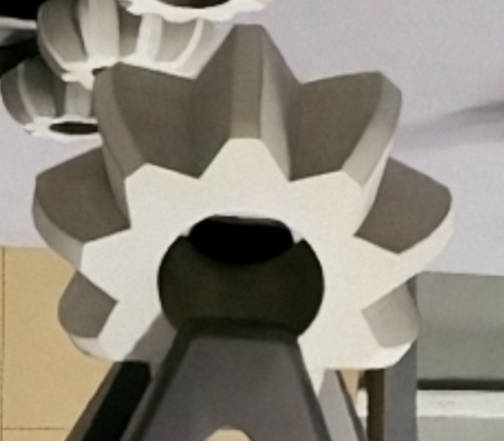

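>>> execute_actions:
  actions:
    - [[0.372,0.012,0.168,0.049,-0.164,0.916,-0.363,-0.50,0.3687,-0.0287,0.1642,-0.3451,0.5084,0.7537,0.2328,0.60],[0.372,0.012,0.168,0.049,-0.164,0.916,-0.363,-0.50,0.3683,-0.0276,0.1634,-0.3451,0.5084,0.7537,0.2328,0.60],[0.372,0.012,0.168,0.049,-0.164,0.916,-0.363,-0.50,0.3678,-0.0264,0.1627,-0.3451,0.5084,0.7537,0.2328,0.60],[0.372,0.012,0.168,0.049,-0.164,0.916,-0.363,-0.50,0.3674,-0.0252,0.1619,-0.3451,0.5084,0.7537,0.2328,0.60],[0.372,0.012,0.168,0.049,-0.164,0.916,-0.363,-0.50,0.3670,-0.0240,0.1611,-0.3451,0.5084,0.7537,0.2328,0.60],[0.372,0.012,0.168,0.049,-0.164,0.916,-0.363,-0.50,0.3666,-0.0229,0.1603,-0.3451,0.5084,0.7537,0.2328,0.60],[0.372,0.012,0.168,0.049,-0.164,0.916,-0.363,-0.50,0.3662,-0.0217,0.1596,-0.3451,0.5084,0.7537,0.2328,0.60],[0.372,0.012,0.168,0.049,-0.164,0.916,-0.363,-0.50,0.3657,-0.0205,0.1588,-0.3451,0.5084,0.7537,0.2328,0.60],[0.372,0.012,0.168,0.049,-0.164,0.916,-0.363,-0.50,0.3653,-0.0193,0.1580,-0.3451,0.5084,0.7537,0.2328,0.60],[0.372,0.012,0.168,0.049,-0.164,0.916,-0.363,-0.50,0.3649,-0.0182,0.1572,-0.3451,0.5084,0.7537,0.2328,0.60],[0.372,0.012,0.168,0.049,-0.164,0.916,-0.363,-0.50,0.3645,-0.0170,0.1565,-0.3451,0.5084,0.7537,0.2328,0.60],[0.372,0.012,0.168,0.049,-0.164,0.916,-0.363,-0.50,0.3641,-0.0158,0.1557,-0.3451,0.5084,0.7537,0.2328,0.60],[0.372,0.012,0.168,0.049,-0.164,0.916,-0.363,-0.50,0.3636,-0.0146,0.1549,-0.3451,0.5084,0.7537,0.2328,0.60],[0.372,0.012,0.168,0.049,-0.164,0.916,-0.363,-0.50,0.3632,-0.0135,0.1541,-0.3451,0.5084,0.7537,0.2328,0.60],[0.372,0.012,0.168,0.049,-0.164,0.916,-0.363,-0.50,0.3628,-0.0123,0.1534,-0.3451,0.5084,0.7537,0.2328,0.60]]
    - [[0.372,0.012,0.168,0.049,-0.164,0.916,-0.363,-0.50,0.3624,-0.0111,0.1526,-0.3451,0.5084,0.7537,0.2328,0.60],[0.372,0.012,0.168,0.049,-0.164,0.916,-0.363,-0.50,0.3620,-0.0100,0.1518,-0.3451,0.5084,0.7537,0.2328,0.60],[0.372,0.012,0.168,0.049,-0.164,0.916,-0.363,-0.50,0.3615,-0.0088,0.1510,-0.3451,0.5084,0.7537,0.2328,0.60],[0.372,0.012,0.168,0.049,-0.164,0.916,-0.363,-0.50,0.3611,-0.0076,0.1502,-0.3451,0.5084,0.7537,0.2328,0.60],[0.372,0.012,0.168,0.049,-0.164,0.916,-0.363,-0.50,0.3607,-0.0064,0.1495,-0.3451,0.5084,0.7537,0.2328,0.60],[0.372,0.012,0.168,0.049,-0.164,0.916,-0.363,-0.50,0.3603,-0.0053,0.1487,-0.3451,0.5084,0.7537,0.2328,0.60],[0.372,0.012,0.168,0.049,-0.164,0.916,-0.363,-0.50,0.3599,-0.0041,0.1479,-0.3451,0.5084,0.7537,0.2328,0.60],[0.372,0.012,0.168,0.049,-0.164,0.916,-0.363,-0.50,0.3594,-0.0029,0.1471,-0.3451,0.5084,0.7537,0.2328,0.60],[0.372,0.012,0.168,0.049,-0.164,0.916,-0.363,-0.50,0.3590,-0.0017,0.1464,-0.3451,0.5084,0.7537,0.2328,0.60],[0.372,0.012,0.168,0.049,-0.164,0.916,-0.363,-0.50,0.3586,-0.0006,0.1456,-0.3451,0.5084,0.7537,0.2328,0.60],[0.372,0.012,0.168,0.049,-0.164,0.916,-0.363,-0.50,0.3582,0.0006,0.1448,-0.3451,0.5084,0.7537,0.2328,0.60],[0.372,0.012,0.168,0.049,-0.164,0.916,-0.363,-0.50,0.3578,0.0018,0.1440,-0.3451,0.5084,0.7537,0.2328,0.60],[0.372,0.012,0.168,0.049,-0.164,0.916,-0.363,-0.50,0.3573,0.0030,0.1433,-0.3451,0.5084,0.7537,0.2328,0.60],[0.372,0.012,0.168,0.049,-0.164,0.916,-0.363,-0.50,0.3569,0.0041,0.1425,-0.3451,0.5084,0.7537,0.2328,0.60],[0.372,0.012,0.168,0.049,-0.164,0.916,-0.363,-0.50,0.3565,0.0053,0.1417,-0.3451,0.5084,0.7537,0.2328,0.60]]

>>> wait:
  seconds: 0.4

Scene clock: 128.07 s.
left_arm: end_effector_position=(+0.3660, +0.0149, +0.1529) grip_measured=-0.461 end_effector_quat_wxyz=(+0.030, -0.170, +0.923, -0.345) | right_arm: end_effector_position=(+0.3592, -0.0008, +0.1410) grip_measured=+0.598 end_effector_quat_wxyz=(-0.345, +0.506, +0.756, +0.232)
Joint positions: left_arm=[-0.377  1.39   0.934 -0.565  0.47  -1.03   0.025] | right_arm=[ 0.43   1.62   1.133 -1.236 -0.847  1.365  0.075]
Joint velocities: left_arm=[-0.005 -0.015  0.012 -0.002 -0.022 -0.037 -0.001] | right_arm=[ 0.083  0.005 -0.046  0.159 -0.095  0.139 -0.   ]
Hand target (left_arm): +0.372, +0.012, +0.168; +0.049, -0.163, +0.916, -0.363
Hand target (right_arm): +0.356, +0.005, +0.142; -0.345, +0.508, +0.754, +0.233
Off the commanded pose (left_arm): 0.016 m, 3 deg.
Off the commanded pose (right_arm): 0.007 m, 0 deg.
Joint stiffness scale: left_arm=[1. 1. 1. 1. 1. 1.] | right_arm=[1. 1. 1. 1. 1. 1.]
camera_calibration (this result's frames):
cam_left_wrist: T_world_to_cam=[[0.292823, -0.716404, 0.633262, -0.190129], [-0.857931, 0.0955469, 0.504802, 0.237134], [-0.422148, -0.691113, -0.586647, 0.377987], [0, 0, 0, 1]] pos_world=[0.418685, 0.102365, 0.22244]
cam_right_wrist: T_world_to_cam=[[-0.919988, -0.391356, -0.021511, 0.33247], [-0.0534533, 0.0709084, 0.99605, -0.116845], [-0.388285, 0.917503, -0.0861542, 0.2764], [0, 0, 0, 1]] pos_world=[0.406944, -0.115199, 0.147348]

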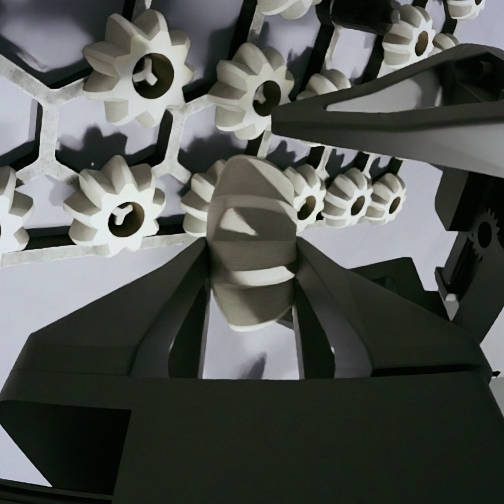

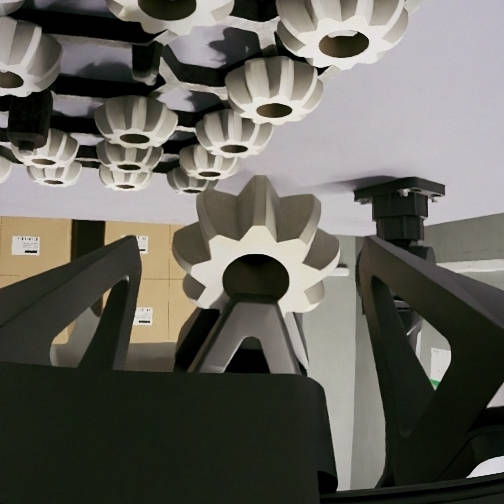

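Scene clock: 128.47 s.
left_arm: end_effector_position=(+0.3660, +0.0149, +0.1529) grip_measured=-0.461 end_effector_quat_wxyz=(+0.030, -0.170, +0.923, -0.345) | right_arm: end_effector_position=(+0.3575, +0.0025, +0.1394) grip_measured=+0.598 end_effector_quat_wxyz=(-0.346, +0.508, +0.755, +0.230)
Joint positions: left_arm=[-0.377  1.39   0.934 -0.565  0.47  -1.03   0.025] | right_arm=[ 0.438  1.62   1.128 -1.225 -0.847  1.382  0.075]
Joint velocities: left_arm=[-0.015  0.005 -0.007  0.017  0.022  0.022 -0.   ] | right_arm=[-0.015 -0.005 -0.017 -0.017 -0.007  0.022  0.   ]
Hand target (left_arm): +0.372, +0.012, +0.168; +0.049, -0.163, +0.916, -0.363
Hand target (right_arm): +0.356, +0.005, +0.142; -0.345, +0.508, +0.754, +0.233
Off the commanded pose (left_arm): 0.016 m, 3 deg.
Off the commanded pose (right_arm): 0.004 m, 0 deg.
Joint stiffness scale: left_arm=[1. 1. 1. 1. 1. 1.] | right_arm=[1. 1. 1. 1. 1. 1.]
wait: 0.40 s; at rest by 0.23 s
camera_calibration (this result's frames):
cam_left_wrist: T_world_to_cam=[[0.292823, -0.716404, 0.633262, -0.190129], [-0.857931, 0.0955469, 0.504802, 0.237134], [-0.422148, -0.691113, -0.586647, 0.377987], [0, 0, 0, 1]] pos_world=[0.418685, 0.102365, 0.22244]
cam_right_wrist: T_world_to_cam=[[-0.921131, -0.388966, -0.0149204, 0.331675], [-0.0473508, 0.0739229, 0.996139, -0.117703], [-0.386362, 0.918281, -0.0865106, 0.272012], [0, 0, 0, 1]] pos_world=[0.405038, -0.112072, 0.14573]

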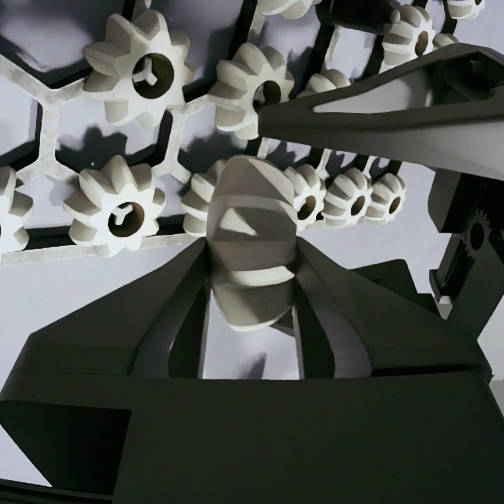

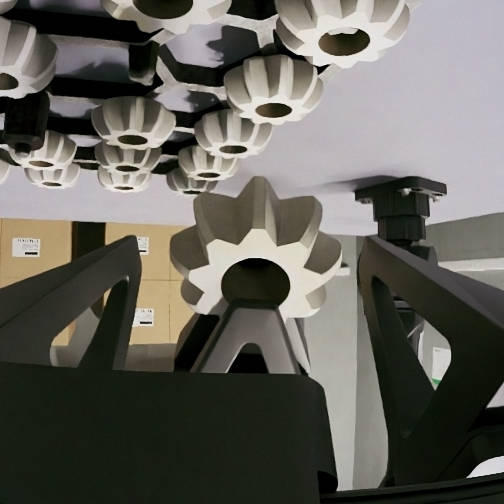

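>>> zoom_image:
  camera: "cam_right_wrist"
  region: [120, 160, 380, 330]

Region (120, 160, 380, 330) of cam_right_wrist's 504x504 image, scaled by 1.938, with more detail than that image has; it fills the top 330 rows of this view, and the rest is white.

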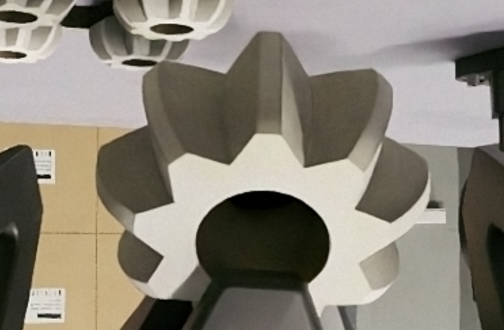

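>>> execute_actions:
  actions:
    - [[0.372,0.012,0.168,0.049,-0.164,0.916,-0.363,-0.50,0.3562,0.0057,0.1412,-0.3451,0.5084,0.7537,0.2328,0.58],[0.372,0.012,0.168,0.049,-0.164,0.916,-0.363,-0.50,0.3558,0.0062,0.1408,-0.3451,0.5084,0.7537,0.2328,0.56],[0.372,0.012,0.168,0.049,-0.164,0.916,-0.363,-0.50,0.3555,0.0066,0.1403,-0.3451,0.5084,0.7537,0.2328,0.54],[0.372,0.012,0.168,0.049,-0.164,0.916,-0.363,-0.50,0.3552,0.0071,0.1399,-0.3451,0.5084,0.7537,0.2328,0.52],[0.372,0.012,0.168,0.049,-0.164,0.916,-0.363,-0.50,0.3549,0.0075,0.1394,-0.3451,0.5084,0.7537,0.2328,0.50],[0.372,0.012,0.168,0.049,-0.164,0.916,-0.363,-0.50,0.3545,0.0079,0.1389,-0.3451,0.5084,0.7537,0.2328,0.48],[0.372,0.012,0.168,0.049,-0.164,0.916,-0.363,-0.50,0.3542,0.0084,0.1385,-0.3451,0.5084,0.7537,0.2328,0.46],[0.372,0.012,0.168,0.049,-0.164,0.916,-0.363,-0.50,0.3539,0.0088,0.1380,-0.3451,0.5084,0.7537,0.2328,0.45],[0.372,0.012,0.168,0.049,-0.164,0.916,-0.363,-0.50,0.3536,0.0093,0.1376,-0.3451,0.5084,0.7537,0.2328,0.44],[0.372,0.012,0.168,0.049,-0.164,0.916,-0.363,-0.50,0.3532,0.0097,0.1371,-0.3451,0.5084,0.7537,0.2328,0.43],[0.372,0.012,0.168,0.049,-0.164,0.916,-0.363,-0.50,0.3529,0.0101,0.1366,-0.3451,0.5084,0.7537,0.2328,0.42],[0.372,0.012,0.168,0.049,-0.164,0.916,-0.363,-0.50,0.3526,0.0106,0.1362,-0.3451,0.5084,0.7537,0.2328,0.41],[0.372,0.012,0.168,0.049,-0.164,0.916,-0.363,-0.50,0.3523,0.0110,0.1357,-0.3451,0.5084,0.7537,0.2328,0.40],[0.372,0.012,0.168,0.049,-0.164,0.916,-0.363,-0.50,0.3519,0.0115,0.1353,-0.3451,0.5084,0.7537,0.2328,0.39],[0.372,0.012,0.168,0.049,-0.164,0.916,-0.363,-0.50,0.3516,0.0119,0.1348,-0.3451,0.5084,0.7537,0.2328,0.38]]

>>> wait:
  seconds: 0.4

Scene clock: 130.40 s.
left_arm: end_effector_position=(+0.3660, +0.0149, +0.1529) grip_measured=-0.461 end_effector_quat_wxyz=(+0.030, -0.170, +0.923, -0.345) | right_arm: end_effector_position=(+0.3543, +0.0075, +0.1331) grip_measured=+0.387 end_effector_quat_wxyz=(-0.345, +0.508, +0.754, +0.231)
Joint positions: left_arm=[-0.377  1.39   0.934 -0.565  0.47  -1.03   0.025] | right_arm=[ 0.451  1.62   1.11  -1.19  -0.85   1.403  0.065]
Joint velocities: left_arm=[ 0.005 -0.005 -0.007  0.002  0.037  0.022  0.   ] | right_arm=[ 0.044  0.005 -0.042  0.056 -0.051  0.051 -0.01 ]
Hand target (left_arm): +0.372, +0.012, +0.168; +0.049, -0.163, +0.916, -0.363
Hand target (right_arm): +0.352, +0.012, +0.135; -0.345, +0.508, +0.754, +0.233
Off the commanded pose (left_arm): 0.016 m, 3 deg.
Off the commanded pose (right_arm): 0.005 m, 0 deg.
Joint stiffness scale: left_arm=[1. 1. 1. 1. 1. 1.] | right_arm=[1. 1. 1. 1. 1. 1.]
camera_calibration (this result's frames):
cam_left_wrist: T_world_to_cam=[[0.292823, -0.716404, 0.633262, -0.190129], [-0.857931, 0.0955469, 0.504802, 0.237134], [-0.422148, -0.691113, -0.586647, 0.377987], [0, 0, 0, 1]] pos_world=[0.418685, 0.102365, 0.22244]
cam_right_wrist: T_world_to_cam=[[-0.921633, -0.387729, -0.0160898, 0.330862], [-0.048258, 0.0733722, 0.996136, -0.111636], [-0.385051, 0.918848, -0.0863333, 0.265139], [0, 0, 0, 1]] pos_world=[0.401638, -0.107147, 0.139418]

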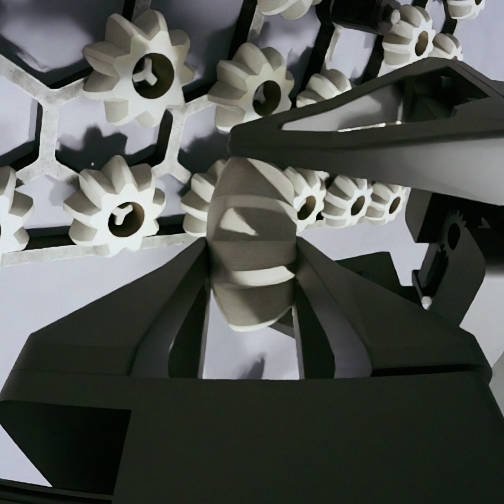

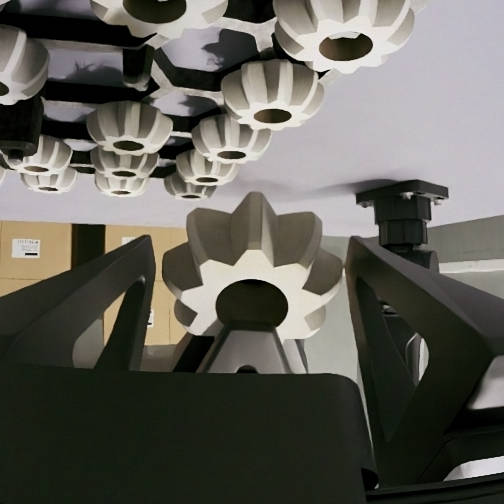

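Scene clock: 130.80 s.
left_arm: end_effector_position=(+0.3660, +0.0149, +0.1529) grip_measured=-0.461 end_effector_quat_wxyz=(+0.030, -0.170, +0.923, -0.345) | right_arm: end_effector_position=(+0.3535, +0.0086, +0.1320) grip_measured=+0.382 end_effector_quat_wxyz=(-0.346, +0.509, +0.754, +0.230)
Joint positions: left_arm=[-0.377  1.39   0.934 -0.565  0.47  -1.03   0.025] | right_arm=[ 0.454  1.62   1.107 -1.184 -0.85   1.41   0.065]
Joint velocities: left_arm=[-0.005  0.005 -0.012 -0.017  0.007  0.022  0.   ] | right_arm=[-0.005 -0.005  0.012 -0.012  0.007 -0.007  0.001]
Hand target (left_arm): +0.372, +0.012, +0.168; +0.049, -0.163, +0.916, -0.363
Hand target (right_arm): +0.352, +0.012, +0.135; -0.345, +0.508, +0.754, +0.233
Off the commanded pose (left_arm): 0.016 m, 3 deg.
Off the commanded pose (right_arm): 0.005 m, 0 deg.
Joint stiffness scale: left_arm=[1. 1. 1. 1. 1. 1.] | right_arm=[1. 1. 1. 1. 1. 1.]
wait: 0.40 s; at rest by 0.20 s
camera_calibration (this result's frames):
cam_left_wrist: T_world_to_cam=[[0.292823, -0.716404, 0.633262, -0.190129], [-0.857931, 0.0955469, 0.504802, 0.237134], [-0.422148, -0.691113, -0.586647, 0.377987], [0, 0, 0, 1]] pos_world=[0.418685, 0.102365, 0.22244]
cam_right_wrist: T_world_to_cam=[[-0.922225, -0.386416, -0.0135516, 0.330398], [-0.0459261, 0.0746728, 0.99615, -0.111515], [-0.383917, 0.919297, -0.0866117, 0.263363], [0, 0, 0, 1]] pos_world=[0.400689, -0.10611, 0.138374]

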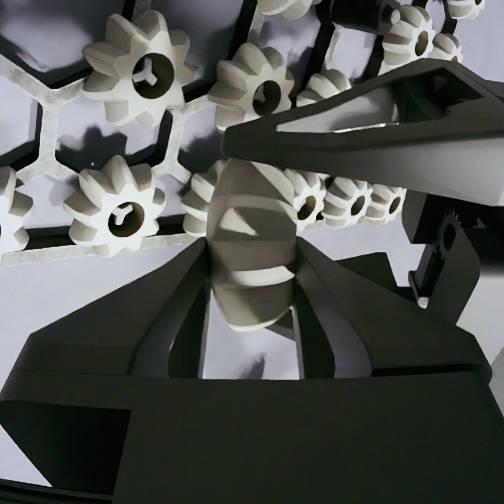

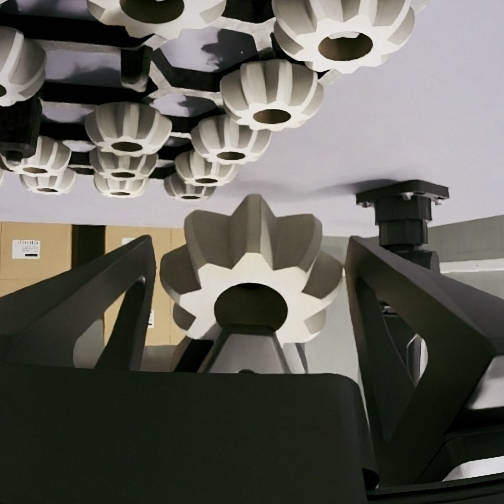

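>>> execute_actions:
  actions:
    - [[0.372,0.012,0.168,0.049,-0.164,0.916,-0.363,-0.50,0.3516,0.0119,0.1348,-0.3451,0.5084,0.7537,0.2328,0.35],[0.372,0.012,0.168,0.049,-0.164,0.916,-0.363,-0.50,0.3516,0.0119,0.1348,-0.3451,0.5084,0.7537,0.2328,0.32],[0.372,0.012,0.168,0.049,-0.164,0.916,-0.363,-0.50,0.3516,0.0119,0.1348,-0.3451,0.5084,0.7537,0.2328,0.30],[0.372,0.012,0.168,0.049,-0.164,0.916,-0.363,-0.50,0.3516,0.0119,0.1348,-0.3451,0.5084,0.7537,0.2328,0.28],[0.372,0.012,0.168,0.049,-0.164,0.916,-0.363,-0.50,0.3516,0.0119,0.1348,-0.3451,0.5084,0.7537,0.2328,0.265],[0.372,0.012,0.168,0.049,-0.164,0.916,-0.363,-0.50,0.3516,0.0119,0.1348,-0.3451,0.5084,0.7537,0.2328,0.25],[0.372,0.012,0.168,0.049,-0.164,0.916,-0.363,-0.50,0.3516,0.0119,0.1348,-0.3451,0.5084,0.7537,0.2328,0.24],[0.372,0.012,0.168,0.049,-0.164,0.916,-0.363,-0.50,0.3516,0.0119,0.1348,-0.3451,0.5084,0.7537,0.2328,0.23],[0.372,0.012,0.168,0.049,-0.164,0.916,-0.363,-0.50,0.3516,0.0119,0.1348,-0.3451,0.5084,0.7537,0.2328,0.22],[0.372,0.012,0.168,0.049,-0.164,0.916,-0.363,-0.50,0.3516,0.0119,0.1348,-0.3451,0.5084,0.7537,0.2328,0.21],[0.372,0.012,0.168,0.049,-0.164,0.916,-0.363,-0.50,0.3516,0.0119,0.1348,-0.3451,0.5084,0.7537,0.2328,0.20],[0.372,0.012,0.168,0.049,-0.164,0.916,-0.363,-0.50,0.3516,0.0119,0.1348,-0.3451,0.5084,0.7537,0.2328,0.19],[0.372,0.012,0.168,0.049,-0.164,0.916,-0.363,-0.50,0.3516,0.0119,0.1348,-0.3451,0.5084,0.7537,0.2328,0.18],[0.372,0.012,0.168,0.049,-0.164,0.916,-0.363,-0.50,0.3516,0.0119,0.1348,-0.3451,0.5084,0.7537,0.2328,0.17],[0.372,0.012,0.168,0.049,-0.164,0.916,-0.363,-0.50,0.3516,0.0119,0.1348,-0.3451,0.5084,0.7537,0.2328,0.16]]

>>> execute_actions:
  actions: []

Scene clock: 132.10 s.
left_arm: end_effector_position=(+0.3661, +0.0150, +0.1528) grip_measured=-0.461 end_effector_quat_wxyz=(+0.030, -0.170, +0.923, -0.344) | right_arm: end_effector_position=(+0.3534, +0.0087, +0.1320) grip_measured=+0.208 end_effector_quat_wxyz=(-0.346, +0.510, +0.753, +0.230)
Joint positions: left_arm=[-0.377  1.39   0.934 -0.565  0.469 -1.03   0.025] | right_arm=[ 0.455  1.62   1.107 -1.184 -0.85   1.411  0.057]
Joint velocities: left_arm=[ 0.005 -0.024  0.002 -0.007 -0.022 -0.037 -0.001] | right_arm=[-0.005 -0.005 -0.002  0.007 -0.007  0.037 -0.001]
Hand target (left_arm): +0.372, +0.012, +0.168; +0.049, -0.163, +0.916, -0.363
Hand target (right_arm): +0.352, +0.012, +0.135; -0.345, +0.508, +0.754, +0.233
Off the commanded pose (left_arm): 0.017 m, 3 deg.
Off the commanded pose (right_arm): 0.005 m, 0 deg.
Joint stiffness scale: left_arm=[1. 1. 1. 1. 1. 1.] | right_arm=[1. 1. 1. 1. 1. 1.]
camera_calibration (this result's frames):
cam_left_wrist: T_world_to_cam=[[0.292938, -0.716762, 0.632803, -0.189993], [-0.858237, 0.0946096, 0.504458, 0.237449], [-0.421446, -0.69087, -0.587437, 0.377945], [0, 0, 0, 1]] pos_world=[0.418727, 0.102466, 0.222464]
cam_right_wrist: T_world_to_cam=[[-0.922398, -0.386032, -0.012731, 0.330329], [-0.0449941, 0.0746566, 0.996194, -0.111917], [-0.383612, 0.919459, -0.0862322, 0.263003], [0, 0, 0, 1]] pos_world=[0.40055, -0.105947, 0.138376]

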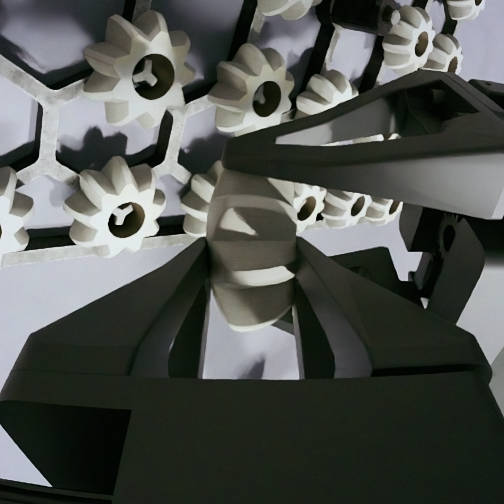

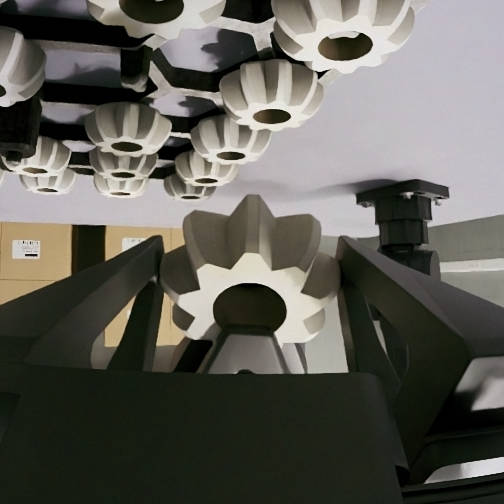

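Scene clock: 132.10 s.
left_arm: end_effector_position=(+0.3661, +0.0150, +0.1528) grip_measured=-0.461 end_effector_quat_wxyz=(+0.030, -0.170, +0.923, -0.344) | right_arm: end_effector_position=(+0.3534, +0.0087, +0.1320) grip_measured=+0.208 end_effector_quat_wxyz=(-0.346, +0.510, +0.753, +0.230)
Joint positions: left_arm=[-0.377  1.39   0.934 -0.565  0.469 -1.03   0.025] | right_arm=[ 0.455  1.62   1.107 -1.184 -0.85   1.411  0.057]
Joint velocities: left_arm=[ 0.005 -0.024  0.002 -0.007 -0.022 -0.037 -0.001] | right_arm=[-0.005 -0.005 -0.002  0.007 -0.007  0.037 -0.001]
Hand target (left_arm): +0.372, +0.012, +0.168; +0.049, -0.163, +0.916, -0.363
Hand target (right_arm): +0.352, +0.012, +0.135; -0.345, +0.508, +0.754, +0.233
Off the commanded pose (left_arm): 0.017 m, 3 deg.
Off the commanded pose (right_arm): 0.005 m, 0 deg.
Joint stiffness scale: left_arm=[1. 1. 1. 1. 1. 1.] | right_arm=[1. 1. 1. 1. 1. 1.]
camera_calibration (this result's frames):
cam_left_wrist: T_world_to_cam=[[0.292938, -0.716762, 0.632803, -0.189993], [-0.858237, 0.0946096, 0.504458, 0.237449], [-0.421446, -0.69087, -0.587437, 0.377945], [0, 0, 0, 1]] pos_world=[0.418727, 0.102466, 0.222464]
cam_right_wrist: T_world_to_cam=[[-0.922398, -0.386032, -0.012731, 0.330329], [-0.0449941, 0.0746566, 0.996194, -0.111917], [-0.383612, 0.919459, -0.0862322, 0.263003], [0, 0, 0, 1]] pos_world=[0.40055, -0.105947, 0.138376]

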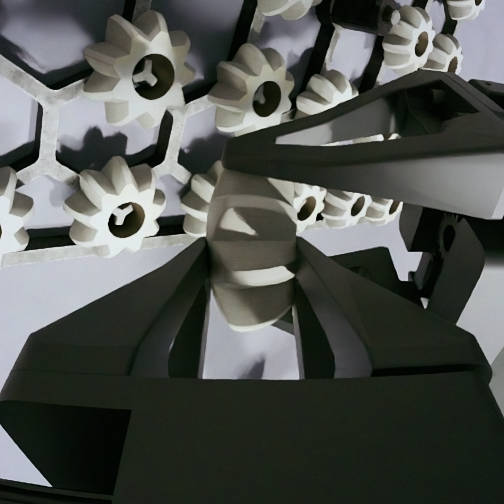

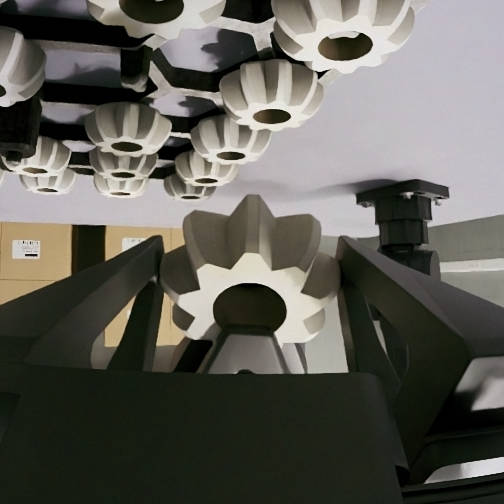

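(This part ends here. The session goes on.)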